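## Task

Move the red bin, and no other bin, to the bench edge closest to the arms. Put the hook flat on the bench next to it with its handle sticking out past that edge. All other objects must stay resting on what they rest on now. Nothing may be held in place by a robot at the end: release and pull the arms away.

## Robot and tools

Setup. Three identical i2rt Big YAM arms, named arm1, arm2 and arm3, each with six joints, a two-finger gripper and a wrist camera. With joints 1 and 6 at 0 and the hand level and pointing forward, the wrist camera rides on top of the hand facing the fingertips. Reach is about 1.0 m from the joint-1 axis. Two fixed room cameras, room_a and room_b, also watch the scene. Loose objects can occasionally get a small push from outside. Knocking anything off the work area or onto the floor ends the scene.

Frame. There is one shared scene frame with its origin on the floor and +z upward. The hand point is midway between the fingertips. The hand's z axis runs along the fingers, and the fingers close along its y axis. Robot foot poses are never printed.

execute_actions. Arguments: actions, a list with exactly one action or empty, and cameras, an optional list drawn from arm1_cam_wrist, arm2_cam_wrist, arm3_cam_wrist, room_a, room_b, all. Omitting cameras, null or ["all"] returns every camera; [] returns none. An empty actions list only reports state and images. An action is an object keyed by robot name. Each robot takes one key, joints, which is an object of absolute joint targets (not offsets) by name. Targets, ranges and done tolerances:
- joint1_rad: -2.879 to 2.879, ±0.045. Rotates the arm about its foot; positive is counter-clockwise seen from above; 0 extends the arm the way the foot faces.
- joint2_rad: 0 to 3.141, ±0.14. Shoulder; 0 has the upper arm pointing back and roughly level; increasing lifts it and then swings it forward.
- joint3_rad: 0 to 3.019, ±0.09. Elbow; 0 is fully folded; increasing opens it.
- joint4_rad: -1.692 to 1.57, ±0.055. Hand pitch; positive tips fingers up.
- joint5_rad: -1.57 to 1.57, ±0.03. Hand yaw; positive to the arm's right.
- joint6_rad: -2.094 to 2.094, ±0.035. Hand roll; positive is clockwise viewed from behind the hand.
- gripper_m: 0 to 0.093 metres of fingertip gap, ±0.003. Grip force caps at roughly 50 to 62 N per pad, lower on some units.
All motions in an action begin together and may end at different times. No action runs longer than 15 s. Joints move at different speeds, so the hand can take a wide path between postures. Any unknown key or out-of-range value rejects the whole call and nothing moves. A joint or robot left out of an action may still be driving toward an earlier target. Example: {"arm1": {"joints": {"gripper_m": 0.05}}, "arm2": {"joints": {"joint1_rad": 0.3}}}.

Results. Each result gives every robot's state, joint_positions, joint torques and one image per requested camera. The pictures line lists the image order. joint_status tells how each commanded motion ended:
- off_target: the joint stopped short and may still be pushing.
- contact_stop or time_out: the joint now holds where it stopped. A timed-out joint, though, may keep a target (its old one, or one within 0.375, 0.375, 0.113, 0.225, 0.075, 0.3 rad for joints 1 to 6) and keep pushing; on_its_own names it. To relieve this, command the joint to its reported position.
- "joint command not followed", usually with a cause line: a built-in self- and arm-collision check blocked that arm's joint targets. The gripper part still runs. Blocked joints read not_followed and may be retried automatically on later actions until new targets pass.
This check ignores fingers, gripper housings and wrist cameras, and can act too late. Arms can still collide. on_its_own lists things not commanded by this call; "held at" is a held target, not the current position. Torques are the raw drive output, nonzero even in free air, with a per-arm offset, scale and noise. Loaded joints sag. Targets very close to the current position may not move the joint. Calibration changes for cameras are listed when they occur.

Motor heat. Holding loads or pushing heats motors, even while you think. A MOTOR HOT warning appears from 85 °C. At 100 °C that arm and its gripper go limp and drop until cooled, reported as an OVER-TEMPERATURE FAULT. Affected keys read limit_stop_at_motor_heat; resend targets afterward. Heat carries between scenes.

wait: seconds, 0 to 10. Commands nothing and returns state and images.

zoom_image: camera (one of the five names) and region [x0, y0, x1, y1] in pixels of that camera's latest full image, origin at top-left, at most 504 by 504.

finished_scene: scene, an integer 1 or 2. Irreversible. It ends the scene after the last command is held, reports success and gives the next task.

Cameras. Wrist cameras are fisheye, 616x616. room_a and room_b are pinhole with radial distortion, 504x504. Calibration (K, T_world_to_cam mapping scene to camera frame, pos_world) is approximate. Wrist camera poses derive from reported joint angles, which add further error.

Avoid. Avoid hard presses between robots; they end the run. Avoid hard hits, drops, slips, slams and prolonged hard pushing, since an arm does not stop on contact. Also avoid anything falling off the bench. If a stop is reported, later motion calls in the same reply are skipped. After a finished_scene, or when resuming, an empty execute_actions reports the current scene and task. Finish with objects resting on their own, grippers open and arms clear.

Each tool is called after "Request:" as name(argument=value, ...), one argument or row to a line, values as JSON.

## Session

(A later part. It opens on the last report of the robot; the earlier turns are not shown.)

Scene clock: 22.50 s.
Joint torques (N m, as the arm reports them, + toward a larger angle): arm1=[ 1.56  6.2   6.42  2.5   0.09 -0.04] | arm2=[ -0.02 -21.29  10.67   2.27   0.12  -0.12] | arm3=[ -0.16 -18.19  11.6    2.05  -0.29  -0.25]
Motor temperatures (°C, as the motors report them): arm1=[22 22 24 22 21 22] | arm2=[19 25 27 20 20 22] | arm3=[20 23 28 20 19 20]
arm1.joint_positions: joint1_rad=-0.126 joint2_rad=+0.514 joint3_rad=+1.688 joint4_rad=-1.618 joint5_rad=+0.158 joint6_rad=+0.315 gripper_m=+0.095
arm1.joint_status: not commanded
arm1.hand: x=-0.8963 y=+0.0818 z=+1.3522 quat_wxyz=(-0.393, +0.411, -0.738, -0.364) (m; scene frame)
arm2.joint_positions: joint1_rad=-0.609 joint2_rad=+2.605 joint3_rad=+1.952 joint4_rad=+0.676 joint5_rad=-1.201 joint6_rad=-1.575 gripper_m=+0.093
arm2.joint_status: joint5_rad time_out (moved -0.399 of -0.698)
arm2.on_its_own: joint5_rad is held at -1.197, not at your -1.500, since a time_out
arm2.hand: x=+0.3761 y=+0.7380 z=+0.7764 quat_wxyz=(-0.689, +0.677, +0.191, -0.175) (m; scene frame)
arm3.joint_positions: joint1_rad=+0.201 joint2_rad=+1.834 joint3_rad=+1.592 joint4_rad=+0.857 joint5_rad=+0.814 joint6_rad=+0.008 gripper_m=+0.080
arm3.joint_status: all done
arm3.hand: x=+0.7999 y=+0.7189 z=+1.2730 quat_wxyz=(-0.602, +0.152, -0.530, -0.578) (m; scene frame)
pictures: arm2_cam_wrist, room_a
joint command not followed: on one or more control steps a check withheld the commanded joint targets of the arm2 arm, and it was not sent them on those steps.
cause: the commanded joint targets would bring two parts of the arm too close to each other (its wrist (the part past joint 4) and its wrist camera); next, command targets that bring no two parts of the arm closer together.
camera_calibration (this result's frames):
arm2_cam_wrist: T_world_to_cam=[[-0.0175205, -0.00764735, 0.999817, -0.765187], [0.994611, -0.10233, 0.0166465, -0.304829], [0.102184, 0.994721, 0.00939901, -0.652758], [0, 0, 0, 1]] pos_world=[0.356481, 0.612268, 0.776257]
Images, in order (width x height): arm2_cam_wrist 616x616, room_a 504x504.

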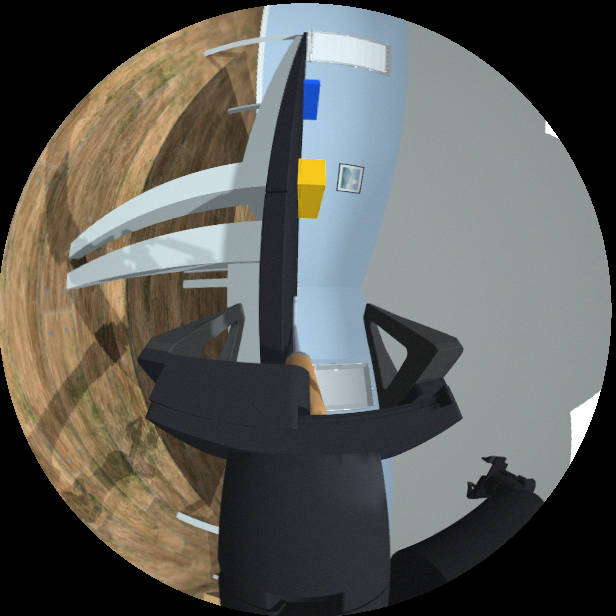

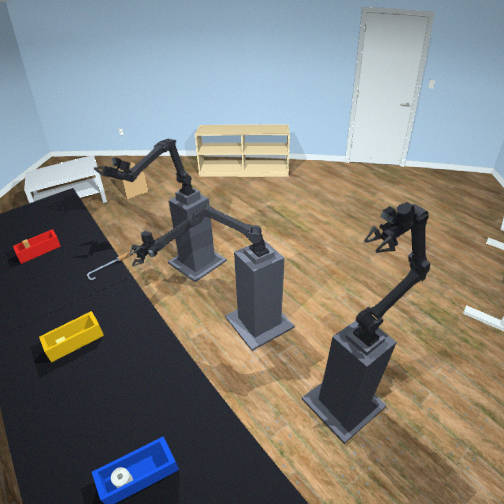

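Request:
execute_actions(
  actions=[
    {"arm2":{"joints":{"joint5_rad":-1.18,"joint2_rad":2.42,"joint3_rad":1.65}}},
  ],
  cameras=["room_a"],
)

Request:
execute_actions(
  actions=[
    {"arm2":{"joints":{"joint2_rad":1.6,"joint3_rad":1.3}}},
  ],
  cameras=["room_a"],
)

Scene clock: 23.93 s.
Joint torques (N m, as the arm reports them, + toward a larger angle): arm1=[ 0.74  5.37  6.27  2.6   0.11 -0.05] | arm2=[ -0.04 -18.66   7.05   2.12  -0.09  -0.12] | arm3=[  0.04 -18.12  11.6    2.09  -0.29  -0.25]
Motor temperatures (°C, as the motors report them): arm1=[22 22 24 22 21 22] | arm2=[19 25 27 20 20 22] | arm3=[20 23 28 20 19 20]
arm1.joint_positions: joint1_rad=-0.126 joint2_rad=+0.514 joint3_rad=+1.688 joint4_rad=-1.618 joint5_rad=+0.158 joint6_rad=+0.315 gripper_m=+0.095
arm1.joint_status: not commanded
arm1.hand: x=-0.8963 y=+0.0818 z=+1.3522 quat_wxyz=(-0.393, +0.411, -0.738, -0.364) (m; scene frame)
arm2.joint_positions: joint1_rad=-0.609 joint2_rad=+2.408 joint3_rad=+1.658 joint4_rad=+0.681 joint5_rad=-1.181 joint6_rad=-1.575 gripper_m=+0.093
arm2.joint_status: all done
arm2.hand: x=+0.3430 y=+0.6948 z=+0.8037 quat_wxyz=(-0.671, +0.698, +0.157, -0.194) (m; scene frame)
arm3.joint_positions: joint1_rad=+0.201 joint2_rad=+1.834 joint3_rad=+1.592 joint4_rad=+0.857 joint5_rad=+0.814 joint6_rad=+0.008 gripper_m=+0.080
arm3.joint_status: not commanded
arm3.hand: x=+0.7999 y=+0.7189 z=+1.2730 quat_wxyz=(-0.602, +0.152, -0.530, -0.578) (m; scene frame)
pictures: room_a
Images, in order (width x height): room_a 504x504.

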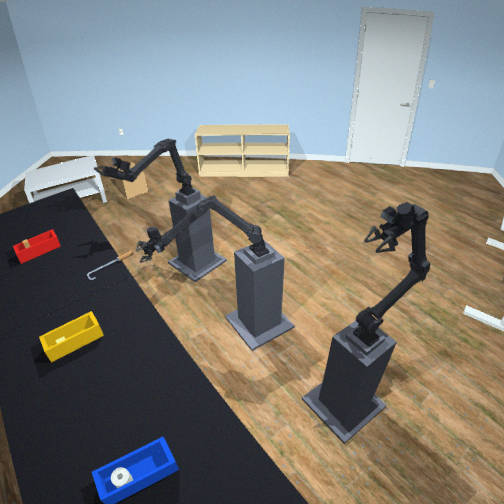

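Scene clock: 25.60 s.
Joint torques (N m, as the arm reports them, + toward a larger angle): arm1=[ 0.81  6.34  6.39  2.7   0.06 -0.03] | arm2=[ -0.14 -10.43   8.61   1.41   0.26  -0.12] | arm3=[ -0.03 -18.17  11.61   2.07  -0.28  -0.25]
Motor temperatures (°C, as the motors report them): arm1=[22 22 24 22 21 22] | arm2=[19 25 27 20 20 22] | arm3=[20 23 29 20 19 20]
arm1.joint_positions: joint1_rad=-0.126 joint2_rad=+0.514 joint3_rad=+1.688 joint4_rad=-1.618 joint5_rad=+0.158 joint6_rad=+0.315 gripper_m=+0.095
arm1.joint_status: not commanded
arm1.hand: x=-0.8963 y=+0.0818 z=+1.3522 quat_wxyz=(-0.393, +0.411, -0.738, -0.364) (m; scene frame)
arm2.joint_positions: joint1_rad=-0.609 joint2_rad=+1.584 joint3_rad=+1.310 joint4_rad=+0.690 joint5_rad=-1.180 joint6_rad=-1.575 gripper_m=+0.093
arm2.joint_status: all done
arm2.hand: x=+0.2325 y=+0.5568 z=+1.2013 quat_wxyz=(-0.758, +0.582, +0.290, -0.053) (m; scene frame)
arm3.joint_positions: joint1_rad=+0.201 joint2_rad=+1.834 joint3_rad=+1.592 joint4_rad=+0.857 joint5_rad=+0.814 joint6_rad=+0.008 gripper_m=+0.080
arm3.joint_status: not commanded
arm3.hand: x=+0.7999 y=+0.7189 z=+1.2730 quat_wxyz=(-0.602, +0.152, -0.530, -0.578) (m; scene frame)
pictures: room_a
Images, in order (width x height): room_a 504x504.

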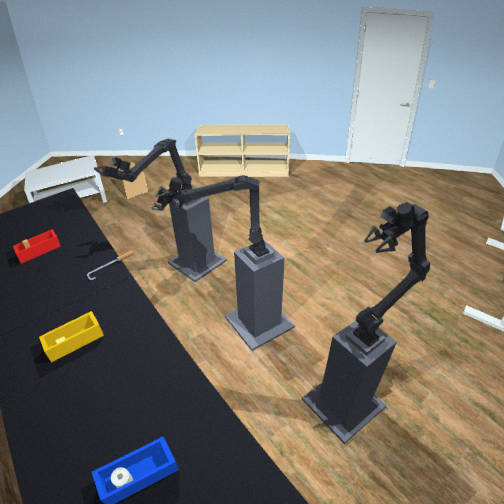

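Request:
execute_actions(
  actions=[
    {"arm2":{"joints":{"joint1_rad":0.1,"joint2_rad":1.2,"joint5_rad":-0.5}},"arm3":{"joints":{"joint1_rad":0.532,"joint2_rad":2.45,"joint3_rad":2.06,"joint4_rad":0.647,"joint5_rad":0.69,"gripper_m":0.085}}},
  ],
  cameras=["room_a","arm3_cam_wrist"],
)

Scene clock: 27.73 s.
Joint torques (N m, as the arm reports them, + toward a larger angle): arm1=[ 0.63  5.29  6.44  2.76  0.05 -0.03] | arm2=[ 0.17 -5.65  9.89  1.04  0.46 -0.15] | arm3=[  0.49 -24.41  12.22   1.42  -0.09  -0.22]
Motor temperatures (°C, as the motors report them): arm1=[22 22 24 22 21 22] | arm2=[19 24 27 20 20 22] | arm3=[20 24 29 20 19 20]
arm1.joint_positions: joint1_rad=-0.126 joint2_rad=+0.514 joint3_rad=+1.688 joint4_rad=-1.618 joint5_rad=+0.158 joint6_rad=+0.315 gripper_m=+0.095
arm1.joint_status: not commanded
arm1.hand: x=-0.8963 y=+0.0818 z=+1.3522 quat_wxyz=(-0.393, +0.411, -0.738, -0.364) (m; scene frame)
arm2.joint_positions: joint1_rad=+0.096 joint2_rad=+1.195 joint3_rad=+1.298 joint4_rad=+0.693 joint5_rad=-0.504 joint6_rad=-1.575 gripper_m=+0.093
arm2.joint_status: all done
arm2.hand: x=-0.1099 y=+0.4786 z=+1.4477 quat_wxyz=(-0.896, +0.362, +0.236, -0.105) (m; scene frame)
arm3.joint_positions: joint1_rad=+0.528 joint2_rad=+2.444 joint3_rad=+2.021 joint4_rad=+0.653 joint5_rad=+0.689 joint6_rad=+0.008 gripper_m=+0.085
arm3.joint_status: all done
arm3.hand: x=+0.4415 y=+0.7661 z=+0.9894 quat_wxyz=(-0.493, +0.419, -0.487, -0.587) (m; scene frame)
pictures: arm3_cam_wrist, room_a
camera_calibration (this result's frames):
arm3_cam_wrist: T_world_to_cam=[[0.988617, 0.0438538, -0.143924, -0.324879], [-0.111799, -0.426045, -0.897768, 1.26743], [-0.100689, 0.903639, -0.416292, -0.112276], [0, 0, 0, 1]] pos_world=[0.451573, 0.655686, 1.04436]
Images, in order (width x height): arm3_cam_wrist 616x616, room_a 504x504.

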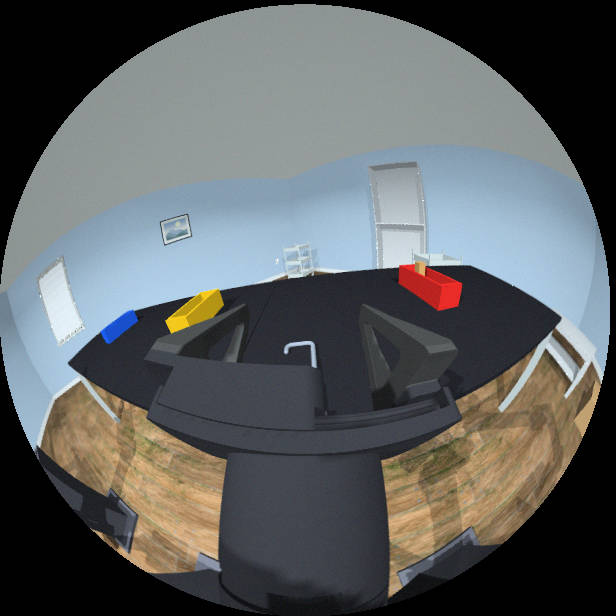

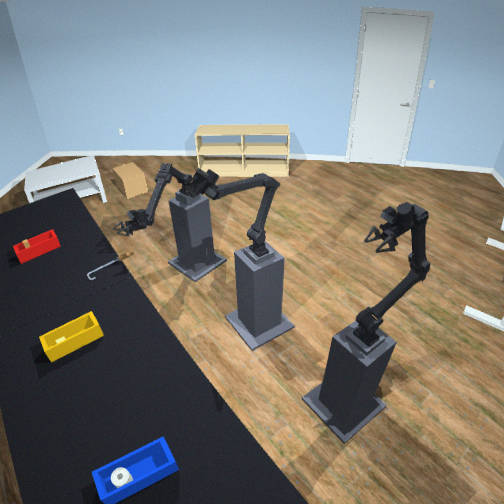

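Request:
execute_actions(
  actions=[
    {"arm3":{"joints":{"joint2_rad":2.59}}},
  ],
  cameras=["room_a","arm3_cam_wrist"],
)

Scene clock: 29.03 s.
Joint torques (N m, as the arm reports them, + toward a larger angle): arm1=[ 1.54  5.8   6.44  2.79  0.07 -0.02] | arm2=[ 0.25 -5.62  9.84  1.05  0.44 -0.14] | arm3=[  0.13 -26.83  10.97   1.49   0.    -0.22]
Motor temperatures (°C, as the motors report them): arm1=[22 22 24 22 21 22] | arm2=[19 24 27 20 20 22] | arm3=[20 24 29 20 19 20]
arm1.joint_positions: joint1_rad=-0.126 joint2_rad=+0.514 joint3_rad=+1.688 joint4_rad=-1.618 joint5_rad=+0.158 joint6_rad=+0.315 gripper_m=+0.095
arm1.joint_status: not commanded
arm1.hand: x=-0.8963 y=+0.0818 z=+1.3522 quat_wxyz=(-0.393, +0.411, -0.738, -0.364) (m; scene frame)
arm2.joint_positions: joint1_rad=+0.096 joint2_rad=+1.195 joint3_rad=+1.298 joint4_rad=+0.693 joint5_rad=-0.504 joint6_rad=-1.575 gripper_m=+0.093
arm2.joint_status: not commanded
arm2.hand: x=-0.1099 y=+0.4786 z=+1.4477 quat_wxyz=(-0.896, +0.362, +0.236, -0.105) (m; scene frame)
arm3.joint_positions: joint1_rad=+0.528 joint2_rad=+2.599 joint3_rad=+2.034 joint4_rad=+0.653 joint5_rad=+0.689 joint6_rad=+0.008 gripper_m=+0.085
arm3.joint_status: all done
arm3.hand: x=+0.4381 y=+0.7692 z=+0.8579 quat_wxyz=(-0.492, +0.472, -0.494, -0.539) (m; scene frame)
pictures: arm3_cam_wrist, room_a
camera_calibration (this result's frames):
arm3_cam_wrist: T_world_to_cam=[[0.997939, 0.0336879, -0.0546179, -0.413431], [-0.0290943, -0.521099, -0.853, 1.14878], [-0.0571971, 0.852831, -0.519045, -0.061986], [0, 0, 0, 1]] pos_world=[0.442456, 0.66542, 0.925156]
Images, in order (width x height): arm3_cam_wrist 616x616, room_a 504x504.

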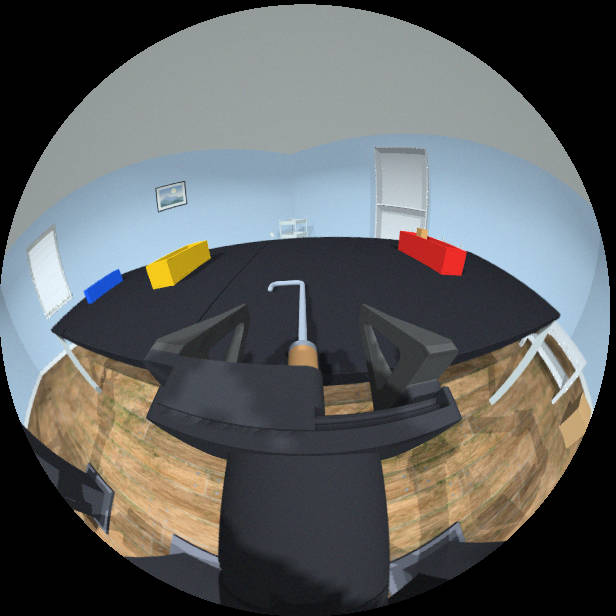

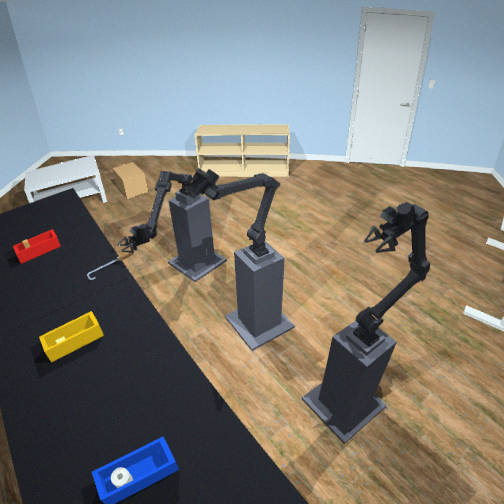

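Request:
execute_actions(
  actions=[
    {"arm3":{"joints":{"joint2_rad":2.665,"joint3_rad":2.015}}},
  ],
  cameras=["room_a","arm3_cam_wrist"],
)

Scene clock: 30.10 s.
Joint torques (N m, as the arm reports them, + toward a larger angle): arm1=[ 0.8   5.72  6.4   2.68  0.06 -0.05] | arm2=[ 0.15 -5.53  9.91  1.04  0.46 -0.15] | arm3=[  0.   -24.39   8.66   1.54   0.04  -0.21]
Motor temperatures (°C, as the motors report them): arm1=[22 22 24 22 21 22] | arm2=[19 24 27 20 20 22] | arm3=[20 24 29 20 19 20]
arm1.joint_positions: joint1_rad=-0.126 joint2_rad=+0.514 joint3_rad=+1.688 joint4_rad=-1.618 joint5_rad=+0.158 joint6_rad=+0.315 gripper_m=+0.095
arm1.joint_status: not commanded
arm1.hand: x=-0.8963 y=+0.0818 z=+1.3522 quat_wxyz=(-0.393, +0.411, -0.738, -0.364) (m; scene frame)
arm2.joint_positions: joint1_rad=+0.096 joint2_rad=+1.195 joint3_rad=+1.298 joint4_rad=+0.693 joint5_rad=-0.504 joint6_rad=-1.575 gripper_m=+0.093
arm2.joint_status: not commanded
arm2.hand: x=-0.1099 y=+0.4786 z=+1.4477 quat_wxyz=(-0.896, +0.362, +0.236, -0.105) (m; scene frame)
arm3.joint_positions: joint1_rad=+0.529 joint2_rad=+2.652 joint3_rad=+2.013 joint4_rad=+0.653 joint5_rad=+0.689 joint6_rad=+0.008 gripper_m=+0.085
arm3.joint_status: all done
arm3.hand: x=+0.4431 y=+0.7625 z=+0.8001 quat_wxyz=(-0.490, +0.499, -0.496, -0.514) (m; scene frame)
pictures: arm3_cam_wrist, room_a
camera_calibration (this result's frames):
arm3_cam_wrist: T_world_to_cam=[[0.999435, 0.0326331, -0.00801081, -0.458521], [0.0119485, -0.567964, -0.822967, 1.08964], [-0.0314058, 0.822406, -0.568033, -0.0350395], [0, 0, 0, 1]] pos_world=[0.444142, 0.662658, 0.873163]
Images, in order (width x height): arm3_cam_wrist 616x616, room_a 504x504.

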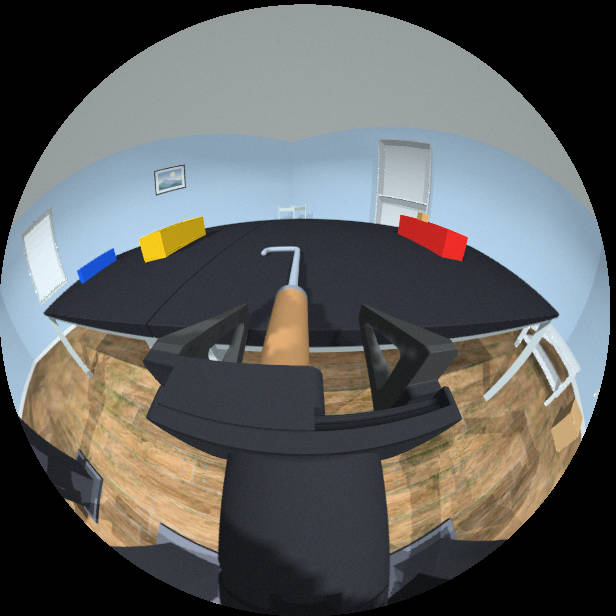

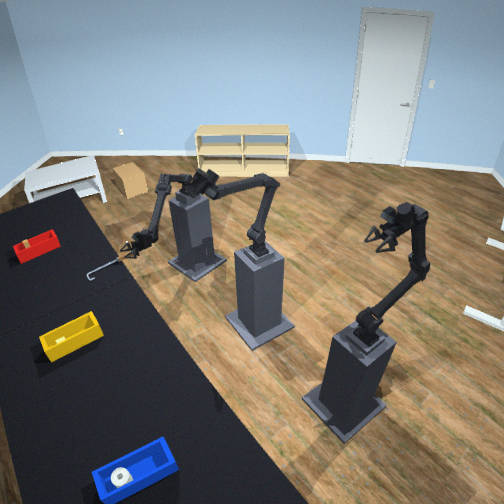

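Request:
execute_actions(
  actions=[
    {"arm3":{"joints":{"joint1_rad":0.548,"joint2_rad":2.69}}},
  ],
  cameras=["arm3_cam_wrist"],
)

Scene clock: 31.00 s.
Joint torques (N m, as the arm reports them, + toward a larger angle): arm1=[ 0.47  6.23  6.24  2.79  0.06 -0.03] | arm2=[ 0.33 -5.8   9.84  1.01  0.45 -0.14] | arm3=[  0.06 -23.58   8.61   1.55   0.04  -0.2 ]
Motor temperatures (°C, as the motors report them): arm1=[22 22 24 22 21 22] | arm2=[19 24 27 20 20 22] | arm3=[20 24 29 20 19 20]
arm1.joint_positions: joint1_rad=-0.126 joint2_rad=+0.514 joint3_rad=+1.688 joint4_rad=-1.618 joint5_rad=+0.158 joint6_rad=+0.315 gripper_m=+0.095
arm1.joint_status: not commanded
arm1.hand: x=-0.8963 y=+0.0818 z=+1.3522 quat_wxyz=(-0.393, +0.411, -0.738, -0.364) (m; scene frame)
arm2.joint_positions: joint1_rad=+0.096 joint2_rad=+1.195 joint3_rad=+1.298 joint4_rad=+0.693 joint5_rad=-0.504 joint6_rad=-1.575 gripper_m=+0.093
arm2.joint_status: not commanded
arm2.hand: x=-0.1099 y=+0.4786 z=+1.4477 quat_wxyz=(-0.896, +0.362, +0.236, -0.105) (m; scene frame)
arm3.joint_positions: joint1_rad=+0.544 joint2_rad=+2.666 joint3_rad=+2.013 joint4_rad=+0.653 joint5_rad=+0.689 joint6_rad=+0.008 gripper_m=+0.085
arm3.joint_status: all done
arm3.hand: x=+0.4329 y=+0.7537 z=+0.7881 quat_wxyz=(-0.486, +0.508, -0.493, -0.513) (m; scene frame)
pictures: arm3_cam_wrist
camera_calibration (this result's frames):
arm3_cam_wrist: T_world_to_cam=[[0.99887, 0.0475186, 0.000634869, -0.46597], [0.0279237, -0.576058, -0.816932, 1.0693], [-0.0384538, 0.816027, -0.576734, -0.0202112], [0, 0, 0, 1]] pos_world=[0.434807, 0.654614, 0.862185]
Images, in order (width x height): arm3_cam_wrist 616x616.

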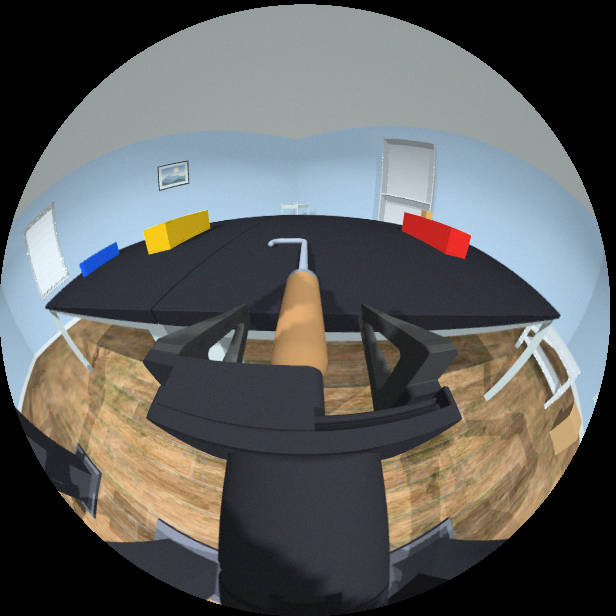

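Request:
execute_actions(
  actions=[
    {"arm3":{"joints":{"gripper_m":0.0}}},
  ],
  cameras=[],
)

Request:
execute_actions(
  actions=[
    {"arm3":{"joints":{"joint2_rad":2.59,"joint6_rad":-0.5}}},
  ],
  cameras=["arm3_cam_wrist","room_a"],
)

Scene clock: 31.83 s.
Joint torques (N m, as the arm reports them, + toward a larger angle): arm1=[1.38 5.18 6.3  2.64 0.04 0.03] | arm2=[ 0.12 -5.68  9.87  0.97  0.47 -0.14] | arm3=[  0.52 -23.63   8.59   1.53   0.04  -0.2 ]
Motor temperatures (°C, as the motors report them): arm1=[22 22 24 22 21 22] | arm2=[19 24 27 20 20 22] | arm3=[20 24 29 20 19 20]
arm1.joint_positions: joint1_rad=-0.126 joint2_rad=+0.514 joint3_rad=+1.688 joint4_rad=-1.618 joint5_rad=+0.158 joint6_rad=+0.315 gripper_m=+0.095
arm1.joint_status: not commanded
arm1.hand: x=-0.8963 y=+0.0818 z=+1.3522 quat_wxyz=(-0.393, +0.411, -0.738, -0.364) (m; scene frame)
arm2.joint_positions: joint1_rad=+0.096 joint2_rad=+1.195 joint3_rad=+1.298 joint4_rad=+0.693 joint5_rad=-0.504 joint6_rad=-1.575 gripper_m=+0.093
arm2.joint_status: not commanded
arm2.hand: x=-0.1099 y=+0.4786 z=+1.4477 quat_wxyz=(-0.896, +0.362, +0.236, -0.105) (m; scene frame)
arm3.joint_positions: joint1_rad=+0.544 joint2_rad=+2.666 joint3_rad=+2.013 joint4_rad=+0.653 joint5_rad=+0.689 joint6_rad=+0.008 gripper_m=+0.031
arm3.joint_status: gripper_m off_target (ended at +0.031, target +0.000)
arm3.hand: x=+0.4329 y=+0.7537 z=+0.7881 quat_wxyz=(-0.486, +0.508, -0.493, -0.513) (m; scene frame)
pictures: none
No camera images: the call's "cameras" was empty. Leave "cameras" out to get every camera's image.

Scene clock: 33.33 s.
Joint torques (N m, as the arm reports them, + toward a larger angle): arm1=[ 0.26  5.65  6.26  2.71  0.1  -0.06] | arm2=[ 0.15 -5.64  9.86  1.04  0.46 -0.13] | arm3=[  0.41 -28.59   9.47   1.74   0.03  -0.32]
Motor temperatures (°C, as the motors report them): arm1=[22 22 24 22 21 22] | arm2=[19 24 27 20 20 22] | arm3=[20 24 29 20 19 20]
arm1.joint_positions: joint1_rad=-0.126 joint2_rad=+0.514 joint3_rad=+1.688 joint4_rad=-1.618 joint5_rad=+0.158 joint6_rad=+0.315 gripper_m=+0.095
arm1.joint_status: not commanded
arm1.hand: x=-0.8963 y=+0.0818 z=+1.3522 quat_wxyz=(-0.393, +0.411, -0.738, -0.364) (m; scene frame)
arm2.joint_positions: joint1_rad=+0.096 joint2_rad=+1.195 joint3_rad=+1.298 joint4_rad=+0.693 joint5_rad=-0.504 joint6_rad=-1.575 gripper_m=+0.093
arm2.joint_status: not commanded
arm2.hand: x=-0.1099 y=+0.4786 z=+1.4477 quat_wxyz=(-0.896, +0.362, +0.236, -0.105) (m; scene frame)
arm3.joint_positions: joint1_rad=+0.544 joint2_rad=+2.630 joint3_rad=+2.003 joint4_rad=+0.649 joint5_rad=+0.689 joint6_rad=-0.481 gripper_m=+0.031
arm3.joint_status: all done
arm3.hand: x=+0.4319 y=+0.7551 z=+0.8146 quat_wxyz=(-0.598, +0.604, -0.357, -0.388) (m; scene frame)
pictures: arm3_cam_wrist, room_a
camera_calibration (this result's frames):
arm3_cam_wrist: T_world_to_cam=[[0.888792, 0.03529, 0.456951, -0.779938], [0.399706, -0.547511, -0.735165, 0.84302], [0.224241, 0.836054, -0.500729, -0.196546], [0, 0, 0, 1]] pos_world=[0.400316, 0.65341, 0.877736]
Images, in order (width x height): arm3_cam_wrist 616x616, room_a 504x504.

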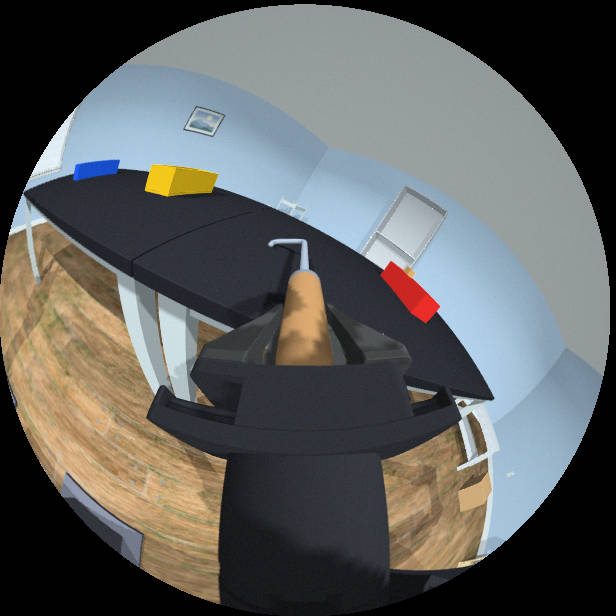

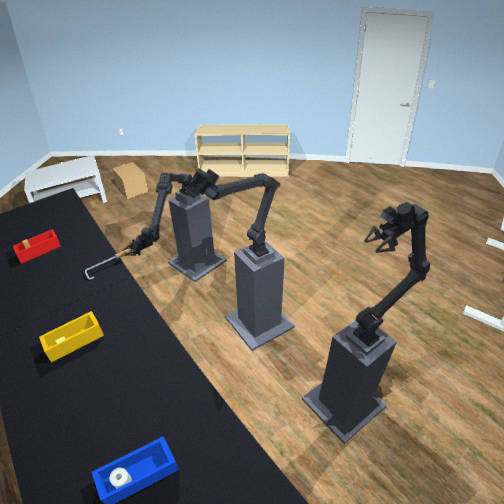

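Request:
execute_actions(
  actions=[
    {"arm3":{"joints":{"joint2_rad":2.38,"joint6_rad":-1.58}}},
  ],
  cameras=["arm3_cam_wrist","room_a"],
)

Scene clock: 36.47 s.
Joint torques (N m, as the arm reports them, + toward a larger angle): arm1=[ 1.59  5.8   6.45  2.56  0.08 -0.11] | arm2=[ 0.2  -5.87  9.84  1.04  0.47 -0.13] | arm3=[  0.5  -26.65  11.96   2.2   -0.38  -0.5 ]
Motor temperatures (°C, as the motors report them): arm1=[22 22 24 22 21 22] | arm2=[19 24 27 20 20 22] | arm3=[20 25 29 20 19 20]
arm1.joint_positions: joint1_rad=-0.126 joint2_rad=+0.514 joint3_rad=+1.688 joint4_rad=-1.618 joint5_rad=+0.158 joint6_rad=+0.315 gripper_m=+0.095
arm1.joint_status: not commanded
arm1.hand: x=-0.8963 y=+0.0818 z=+1.3522 quat_wxyz=(-0.393, +0.411, -0.738, -0.364) (m; scene frame)
arm2.joint_positions: joint1_rad=+0.096 joint2_rad=+1.195 joint3_rad=+1.298 joint4_rad=+0.693 joint5_rad=-0.504 joint6_rad=-1.575 gripper_m=+0.093
arm2.joint_status: not commanded
arm2.hand: x=-0.1099 y=+0.4786 z=+1.4477 quat_wxyz=(-0.896, +0.362, +0.236, -0.105) (m; scene frame)
arm3.joint_positions: joint1_rad=+0.544 joint2_rad=+2.402 joint3_rad=+1.981 joint4_rad=+0.636 joint5_rad=+0.695 joint6_rad=-1.539 gripper_m=+0.031
arm3.joint_status: joint6_rad time_out (moved -1.059 of -1.099); the others done
arm3.on_its_own: joint6_rad reads -1.539 and still pushes toward -1.580 since a time_out
arm3.hand: x=+0.4360 y=+0.7529 z=+1.0004 quat_wxyz=(-0.759, +0.645, -0.049, -0.075) (m; scene frame)
pictures: arm3_cam_wrist, room_a
camera_calibration (this result's frames):
arm3_cam_wrist: T_world_to_cam=[[0.164934, -0.150632, 0.974734, -0.930838], [0.819817, -0.528514, -0.220395, 0.264316], [0.548359, 0.835454, 0.0363207, -0.780758], [0, 0, 0, 1]] pos_world=[0.364971, 0.651768, 0.993931]
Images, in order (width x height): arm3_cam_wrist 616x616, room_a 504x504.

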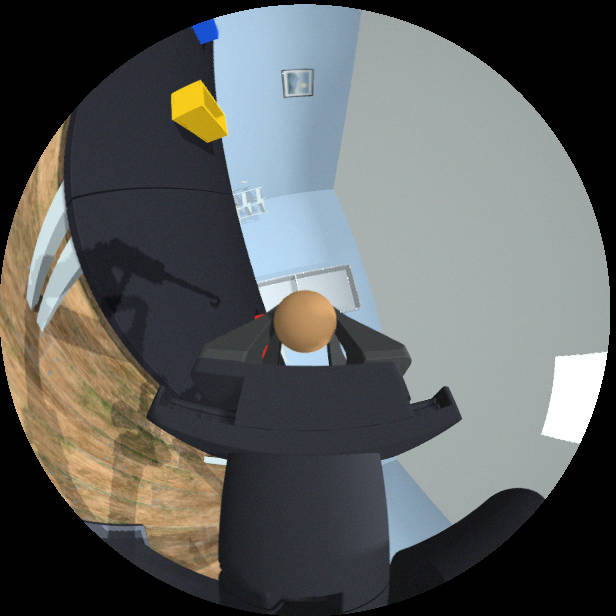

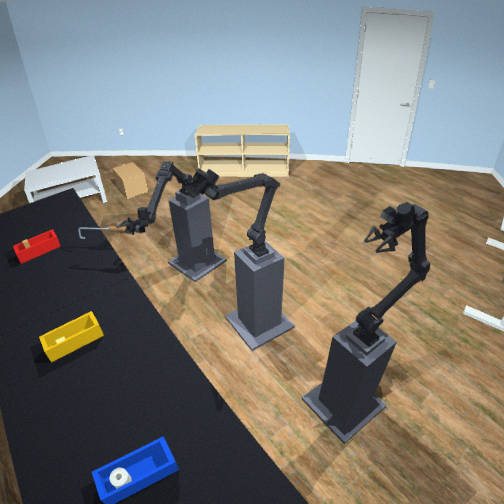

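Request:
execute_actions(
  actions=[
    {"arm3":{"joints":{"joint2_rad":2.53,"joint4_rad":0.58,"joint6_rad":-1.57}}},
  ],
  cameras=["arm3_cam_wrist","room_a","room_b"],
)

Scene clock: 38.60 s.
Joint torques (N m, as the arm reports them, + toward a larger angle): arm1=[ 1.21  6.35  6.36  2.48  0.09 -0.05] | arm2=[ 0.14 -5.74  9.86  1.03  0.45 -0.15] | arm3=[  0.32 -28.27  11.43   1.85  -0.02  -0.09]
Motor temperatures (°C, as the motors report them): arm1=[22 22 24 22 21 22] | arm2=[19 23 27 20 20 22] | arm3=[20 25 29 20 19 20]
arm1.joint_positions: joint1_rad=-0.126 joint2_rad=+0.514 joint3_rad=+1.688 joint4_rad=-1.618 joint5_rad=+0.158 joint6_rad=+0.315 gripper_m=+0.095
arm1.joint_status: not commanded
arm1.hand: x=-0.8963 y=+0.0818 z=+1.3522 quat_wxyz=(-0.393, +0.411, -0.738, -0.364) (m; scene frame)
arm2.joint_positions: joint1_rad=+0.096 joint2_rad=+1.195 joint3_rad=+1.298 joint4_rad=+0.693 joint5_rad=-0.504 joint6_rad=-1.575 gripper_m=+0.093
arm2.joint_status: not commanded
arm2.hand: x=-0.1099 y=+0.4786 z=+1.4477 quat_wxyz=(-0.896, +0.362, +0.236, -0.105) (m; scene frame)
arm3.joint_positions: joint1_rad=+0.545 joint2_rad=+2.567 joint3_rad=+1.981 joint4_rad=+0.578 joint5_rad=+0.690 joint6_rad=-1.565 gripper_m=+0.031
arm3.joint_status: all done
arm3.hand: x=+0.4309 y=+0.7546 z=+0.8436 quat_wxyz=(-0.704, +0.709, +0.013, -0.017) (m; scene frame)
pictures: arm3_cam_wrist, room_a, room_b
camera_calibration (this result's frames):
arm3_cam_wrist: T_world_to_cam=[[-0.00757997, 0.0128332, 0.999889, -0.847179], [0.840843, -0.541115, 0.0133193, 0.0380985], [0.541226, 0.84085, -0.00668902, -0.738366], [0, 0, 0, 1]] pos_world=[0.361166, 0.652343, 0.841638]
Images, in order (width x height): arm3_cam_wrist 616x616, room_a 504x504, room_b 504x504.

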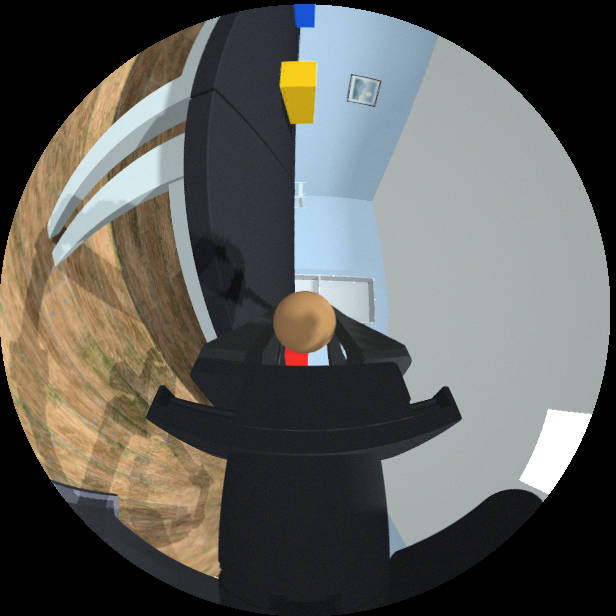

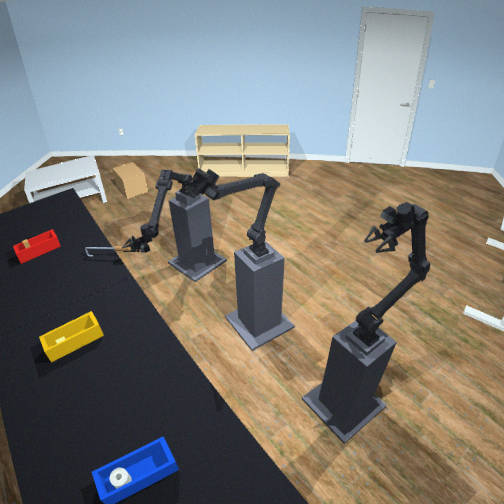

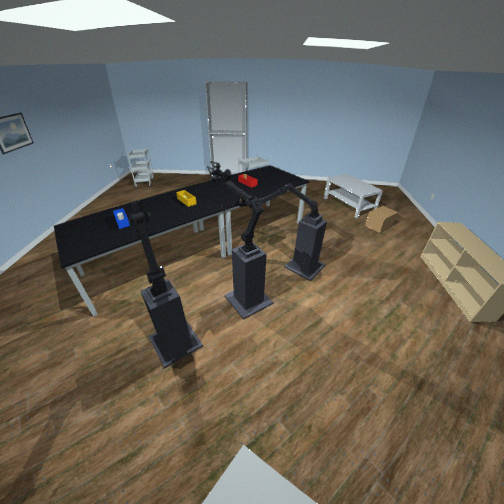

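Request:
execute_actions(
  actions=[
    {"arm3":{"joints":{"joint4_rad":0.55,"joint5_rad":1.0}}},
  ],
  cameras=["arm3_cam_wrist","room_a"],
)

Scene clock: 39.67 s.
Joint torques (N m, as the arm reports them, + toward a larger angle): arm1=[ 1.23  6.44  6.32  2.68  0.13 -0.02] | arm2=[ 0.01 -5.82  9.88  1.04  0.45 -0.13] | arm3=[ -0.03 -28.1   11.32   1.36   0.13  -0.12]
Motor temperatures (°C, as the motors report them): arm1=[22 22 24 22 21 22] | arm2=[19 23 27 20 20 22] | arm3=[20 25 29 20 19 20]
arm1.joint_positions: joint1_rad=-0.126 joint2_rad=+0.514 joint3_rad=+1.688 joint4_rad=-1.618 joint5_rad=+0.158 joint6_rad=+0.315 gripper_m=+0.095
arm1.joint_status: not commanded
arm1.hand: x=-0.8963 y=+0.0818 z=+1.3522 quat_wxyz=(-0.393, +0.411, -0.738, -0.364) (m; scene frame)
arm2.joint_positions: joint1_rad=+0.096 joint2_rad=+1.195 joint3_rad=+1.298 joint4_rad=+0.693 joint5_rad=-0.504 joint6_rad=-1.575 gripper_m=+0.093
arm2.joint_status: not commanded
arm2.hand: x=-0.1099 y=+0.4786 z=+1.4477 quat_wxyz=(-0.896, +0.362, +0.236, -0.105) (m; scene frame)
arm3.joint_positions: joint1_rad=+0.547 joint2_rad=+2.566 joint3_rad=+1.981 joint4_rad=+0.558 joint5_rad=+0.997 joint6_rad=-1.561 gripper_m=+0.031
arm3.joint_status: all done
arm3.hand: x=+0.4820 y=+0.7480 z=+0.8414 quat_wxyz=(-0.695, +0.707, -0.091, +0.095) (m; scene frame)
pictures: arm3_cam_wrist, room_a
camera_calibration (this result's frames):
arm3_cam_wrist: T_world_to_cam=[[-0.0143951, 0.0273953, 0.999521, -0.851783], [0.638914, -0.768682, 0.03027, 0.244877], [0.769143, 0.639044, -0.006438, -0.719625], [0, 0, 0, 1]] pos_world=[0.384778, 0.67144, 0.83933]
Images, in order (width x height): arm3_cam_wrist 616x616, room_a 504x504.

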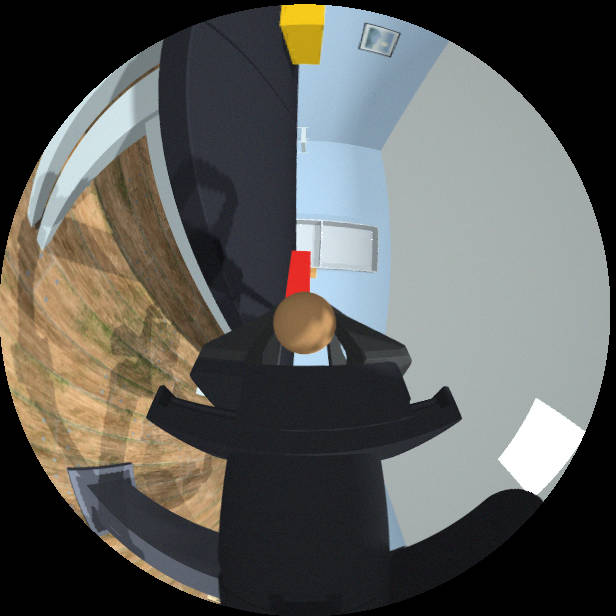

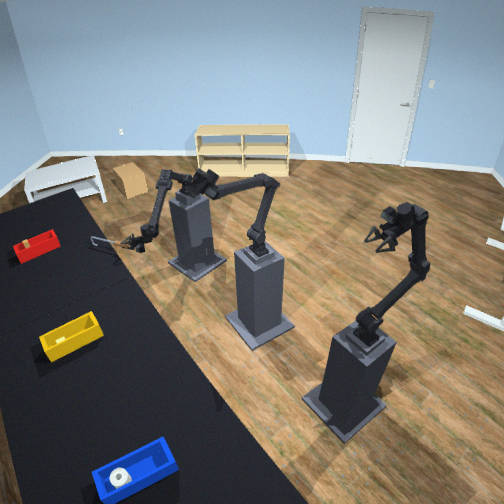

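Request:
zoom_image(
  camera="room_a",
  region=[60, 200, 180, 280],
)

Request:
zoom_image(
  camera="arm3_cam_wrist",
  region=[230, 260, 380, 380],
)

Region (60, 200, 180, 280) of room_a's 504x504 image, scaled by 4.200, with more detail than that image has.

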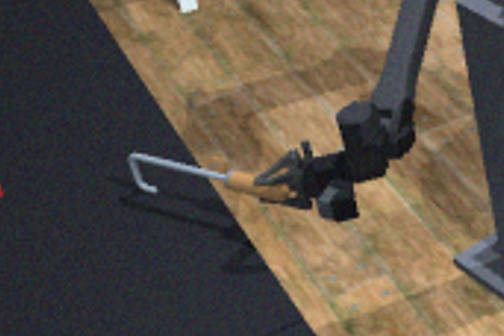

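Region (230, 260, 380, 380) of arm3_cam_wrist's 616x616 image, scaled by 3.360, with more detail than that image has; it fills the top 403 rows of this view, and the rest is white.

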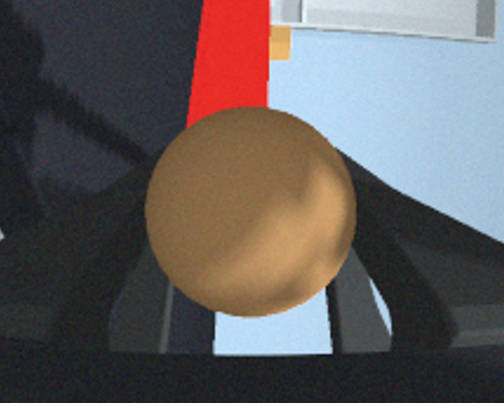

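Request:
execute_actions(
  actions=[
    {"arm3":{"joints":{"joint2_rad":2.3,"joint4_rad":0.45,"joint5_rad":0.0}}},
  ],
  cameras=["arm3_cam_wrist"],
)

Scene clock: 42.13 s.
Joint torques (N m, as the arm reports them, + toward a larger angle): arm1=[ 0.75  6.69  6.4   2.76  0.02 -0.03] | arm2=[ 0.17 -5.78  9.83  1.05  0.46 -0.14] | arm3=[ -0.34 -28.15  12.42   2.5   -0.14  -0.3 ]
Motor temperatures (°C, as the motors report them): arm1=[22 22 24 22 21 22] | arm2=[19 23 27 20 20 22] | arm3=[20 26 30 20 19 20]
arm1.joint_positions: joint1_rad=-0.126 joint2_rad=+0.514 joint3_rad=+1.688 joint4_rad=-1.618 joint5_rad=+0.158 joint6_rad=+0.315 gripper_m=+0.095
arm1.joint_status: not commanded
arm1.hand: x=-0.8963 y=+0.0818 z=+1.3522 quat_wxyz=(-0.393, +0.411, -0.738, -0.364) (m; scene frame)
arm2.joint_positions: joint1_rad=+0.096 joint2_rad=+1.195 joint3_rad=+1.298 joint4_rad=+0.693 joint5_rad=-0.504 joint6_rad=-1.575 gripper_m=+0.093
arm2.joint_status: not commanded
arm2.hand: x=-0.1099 y=+0.4786 z=+1.4477 quat_wxyz=(-0.896, +0.362, +0.236, -0.105) (m; scene frame)
arm3.joint_positions: joint1_rad=+0.547 joint2_rad=+2.337 joint3_rad=+1.978 joint4_rad=+0.436 joint5_rad=+0.002 joint6_rad=-1.546 gripper_m=+0.031
arm3.joint_status: all done
arm3.hand: x=+0.3261 y=+0.7065 z=+1.0180 quat_wxyz=(-0.682, +0.637, +0.233, -0.272) (m; scene frame)
pictures: arm3_cam_wrist
camera_calibration (this result's frames):
arm3_cam_wrist: T_world_to_cam=[[0.0602591, -0.042901, 0.99726, -1.00178], [0.991372, 0.119082, -0.0547805, -0.348292], [-0.116406, 0.991957, 0.0497066, -0.589791], [0, 0, 0, 1]] pos_world=[0.336998, 0.583545, 1.00927]
Images, in order (width x height): arm3_cam_wrist 616x616.

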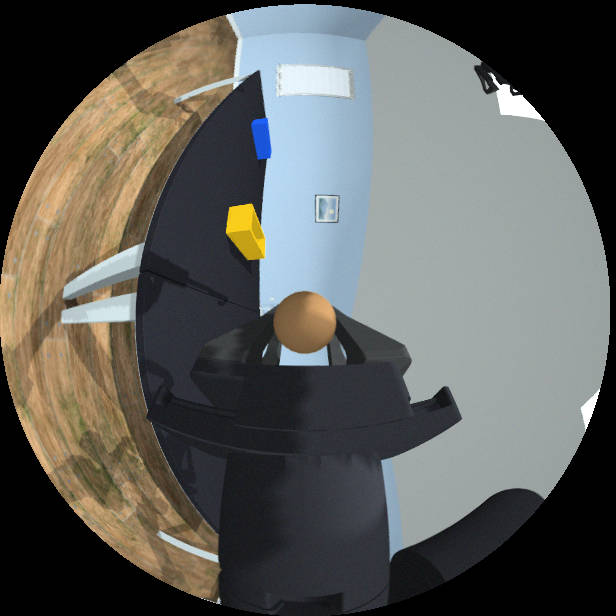

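Request:
execute_actions(
  actions=[
    {"arm3":{"joints":{"joint1_rad":-0.287,"joint2_rad":2.18,"joint3_rad":1.79,"joint4_rad":0.66,"joint5_rad":-0.777,"joint6_rad":-1.59}}},
  ],
  cameras=["arm3_cam_wrist","room_a","room_b"],
)

Scene clock: 45.20 s.
Joint torques (N m, as the arm reports them, + toward a larger angle): arm1=[ 1.12  6.79  6.06  2.61  0.03 -0.05] | arm2=[ 0.13 -5.65  9.83  1.06  0.46 -0.14] | arm3=[  0.96 -27.29  10.76   4.07   0.06  -0.48]
Motor temperatures (°C, as the motors report them): arm1=[22 22 24 22 21 22] | arm2=[19 23 27 20 20 22] | arm3=[20 26 30 20 19 20]
arm1.joint_positions: joint1_rad=-0.126 joint2_rad=+0.514 joint3_rad=+1.688 joint4_rad=-1.618 joint5_rad=+0.158 joint6_rad=+0.315 gripper_m=+0.095
arm1.joint_status: not commanded
arm1.hand: x=-0.8963 y=+0.0818 z=+1.3522 quat_wxyz=(-0.393, +0.411, -0.738, -0.364) (m; scene frame)
arm2.joint_positions: joint1_rad=+0.096 joint2_rad=+1.195 joint3_rad=+1.298 joint4_rad=+0.693 joint5_rad=-0.504 joint6_rad=-1.575 gripper_m=+0.093
arm2.joint_status: not commanded
arm2.hand: x=-0.1099 y=+0.4786 z=+1.4477 quat_wxyz=(-0.896, +0.362, +0.236, -0.105) (m; scene frame)
arm3.joint_positions: joint1_rad=-0.293 joint2_rad=+2.236 joint3_rad=+1.769 joint4_rad=+0.596 joint5_rad=-0.777 joint6_rad=-1.550 gripper_m=+0.031
arm3.joint_status: joint4_rad time_out (moved +0.160 of +0.224); joint6_rad time_out (moved -0.004 of -0.044); the others done
arm3.on_its_own: joint4_rad reads +0.596 and still pushes toward +0.660 since a time_out; joint6_rad reads -1.550 and still pushes toward -1.590 since a time_out
arm3.hand: x=+0.9231 y=+0.8634 z=+1.0141 quat_wxyz=(-0.705, +0.628, +0.243, -0.222) (m; scene frame)
pictures: arm3_cam_wrist, room_a, room_b
camera_calibration (this result's frames):
arm3_cam_wrist: T_world_to_cam=[[-0.00666032, -0.116455, 0.993174, -0.897664], [0.998331, 0.0562035, 0.0132851, -0.980153], [-0.057367, 0.991604, 0.115887, -0.79697], [0, 0, 0, 1]] pos_world=[0.926818, 0.74083, 0.996916]
Images, in order (width x height): arm3_cam_wrist 616x616, room_a 504x504, room_b 504x504.

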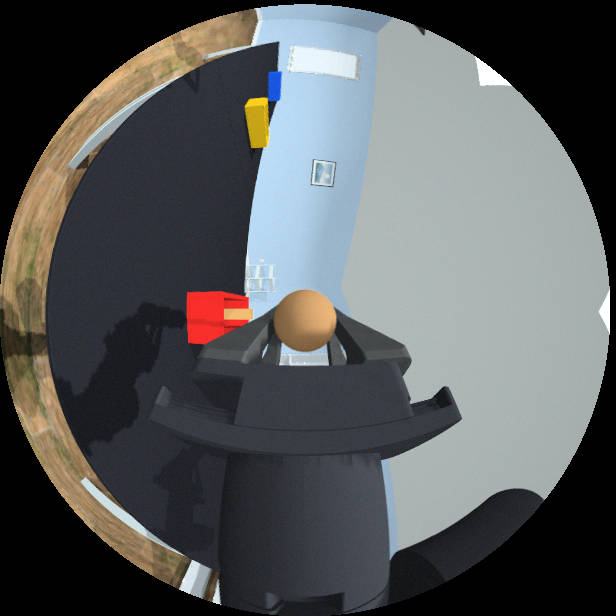

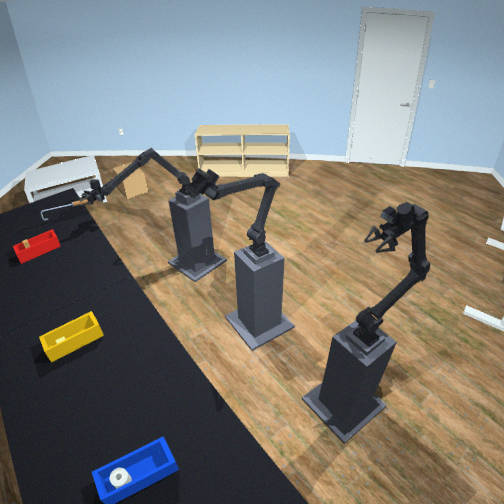

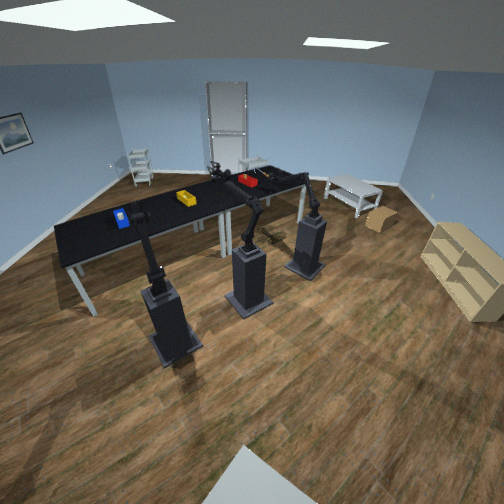

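Request:
execute_actions(
  actions=[
    {"arm3":{"joints":{"joint2_rad":2.28}}},
  ],
  cameras=["arm3_cam_wrist","room_a","room_b"],
)

Request:
zoom_image(
  camera="room_a",
  region=[0, 180, 120, 270],
)

Request:
zoom_image(
  camera="room_b",
  region=[220, 150, 310, 210],
)

Scene clock: 46.57 s.
Joint torques (N m, as the arm reports them, + toward a larger angle): arm1=[ 1.56  5.47  6.38  2.75  0.1  -0.01] | arm2=[ 0.02 -5.72  9.87  1.01  0.45 -0.15] | arm3=[  0.56 -26.22  11.21   3.73   0.    -0.46]
Motor temperatures (°C, as the motors report them): arm1=[22 22 24 22 21 22] | arm2=[19 23 27 20 20 22] | arm3=[20 26 30 20 19 20]
arm1.joint_positions: joint1_rad=-0.126 joint2_rad=+0.514 joint3_rad=+1.688 joint4_rad=-1.618 joint5_rad=+0.158 joint6_rad=+0.315 gripper_m=+0.095
arm1.joint_status: not commanded
arm1.hand: x=-0.8963 y=+0.0818 z=+1.3522 quat_wxyz=(-0.393, +0.411, -0.738, -0.364) (m; scene frame)
arm2.joint_positions: joint1_rad=+0.096 joint2_rad=+1.195 joint3_rad=+1.298 joint4_rad=+0.693 joint5_rad=-0.504 joint6_rad=-1.575 gripper_m=+0.093
arm2.joint_status: not commanded
arm2.hand: x=-0.1099 y=+0.4786 z=+1.4477 quat_wxyz=(-0.896, +0.362, +0.236, -0.105) (m; scene frame)
arm3.joint_positions: joint1_rad=-0.293 joint2_rad=+2.322 joint3_rad=+1.759 joint4_rad=+0.607 joint5_rad=-0.777 joint6_rad=-1.552 gripper_m=+0.031
arm3.joint_status: all done
arm3.on_its_own: joint6_rad reads -1.552 and still pushes toward -1.590 since a time_out
arm3.hand: x=+0.9232 y=+0.8676 z=+0.9403 quat_wxyz=(-0.680, +0.656, +0.231, -0.234) (m; scene frame)
pictures: arm3_cam_wrist, room_a, room_b
camera_calibration (this result's frames):
arm3_cam_wrist: T_world_to_cam=[[0.00116351, -0.0338414, 0.999427, -0.908687], [0.99837, 0.0570722, 0.000770234, -0.96855], [-0.0570656, 0.997796, 0.0338526, -0.721127], [0, 0, 0, 1]] pos_world=[0.926877, 0.744064, 0.933324]
Images, in order (width x height): arm3_cam_wrist 616x616, room_a 504x504, room_b 504x504.

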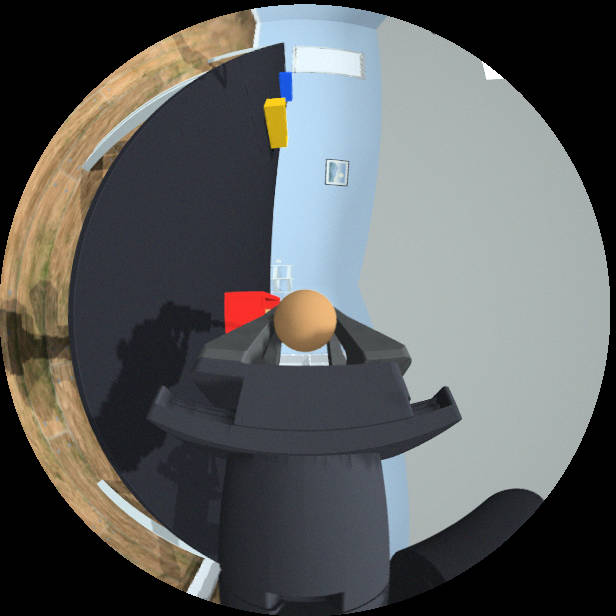

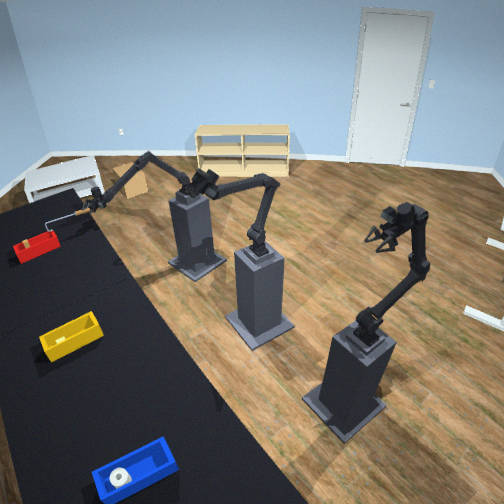

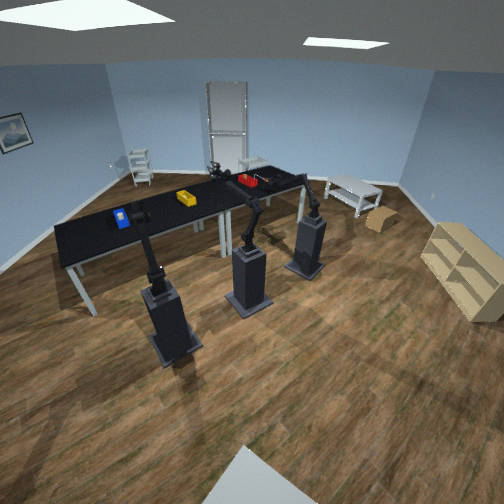

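Region (0, 180, 120, 270) of room_a's 504x504 image, scaled by 4.200, with more detail than that image has; it fills the top 378 rows of this view, and the rest is white.

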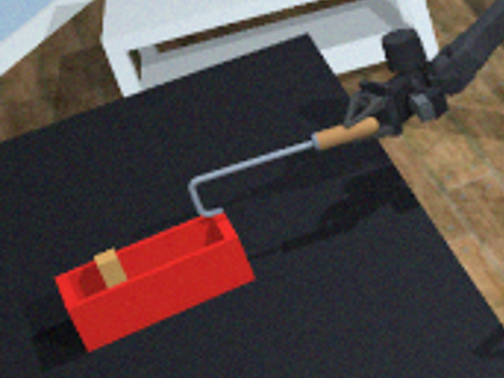

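Region (220, 150, 310, 210) of room_b's 504x504 image, scaled by 5.600, with more detail than that image has.

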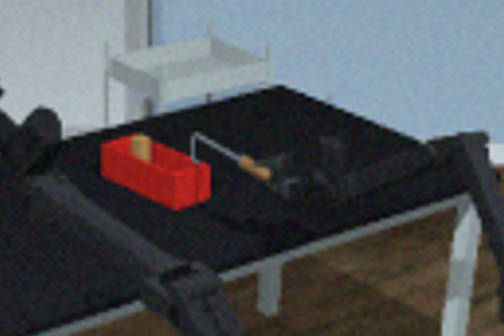

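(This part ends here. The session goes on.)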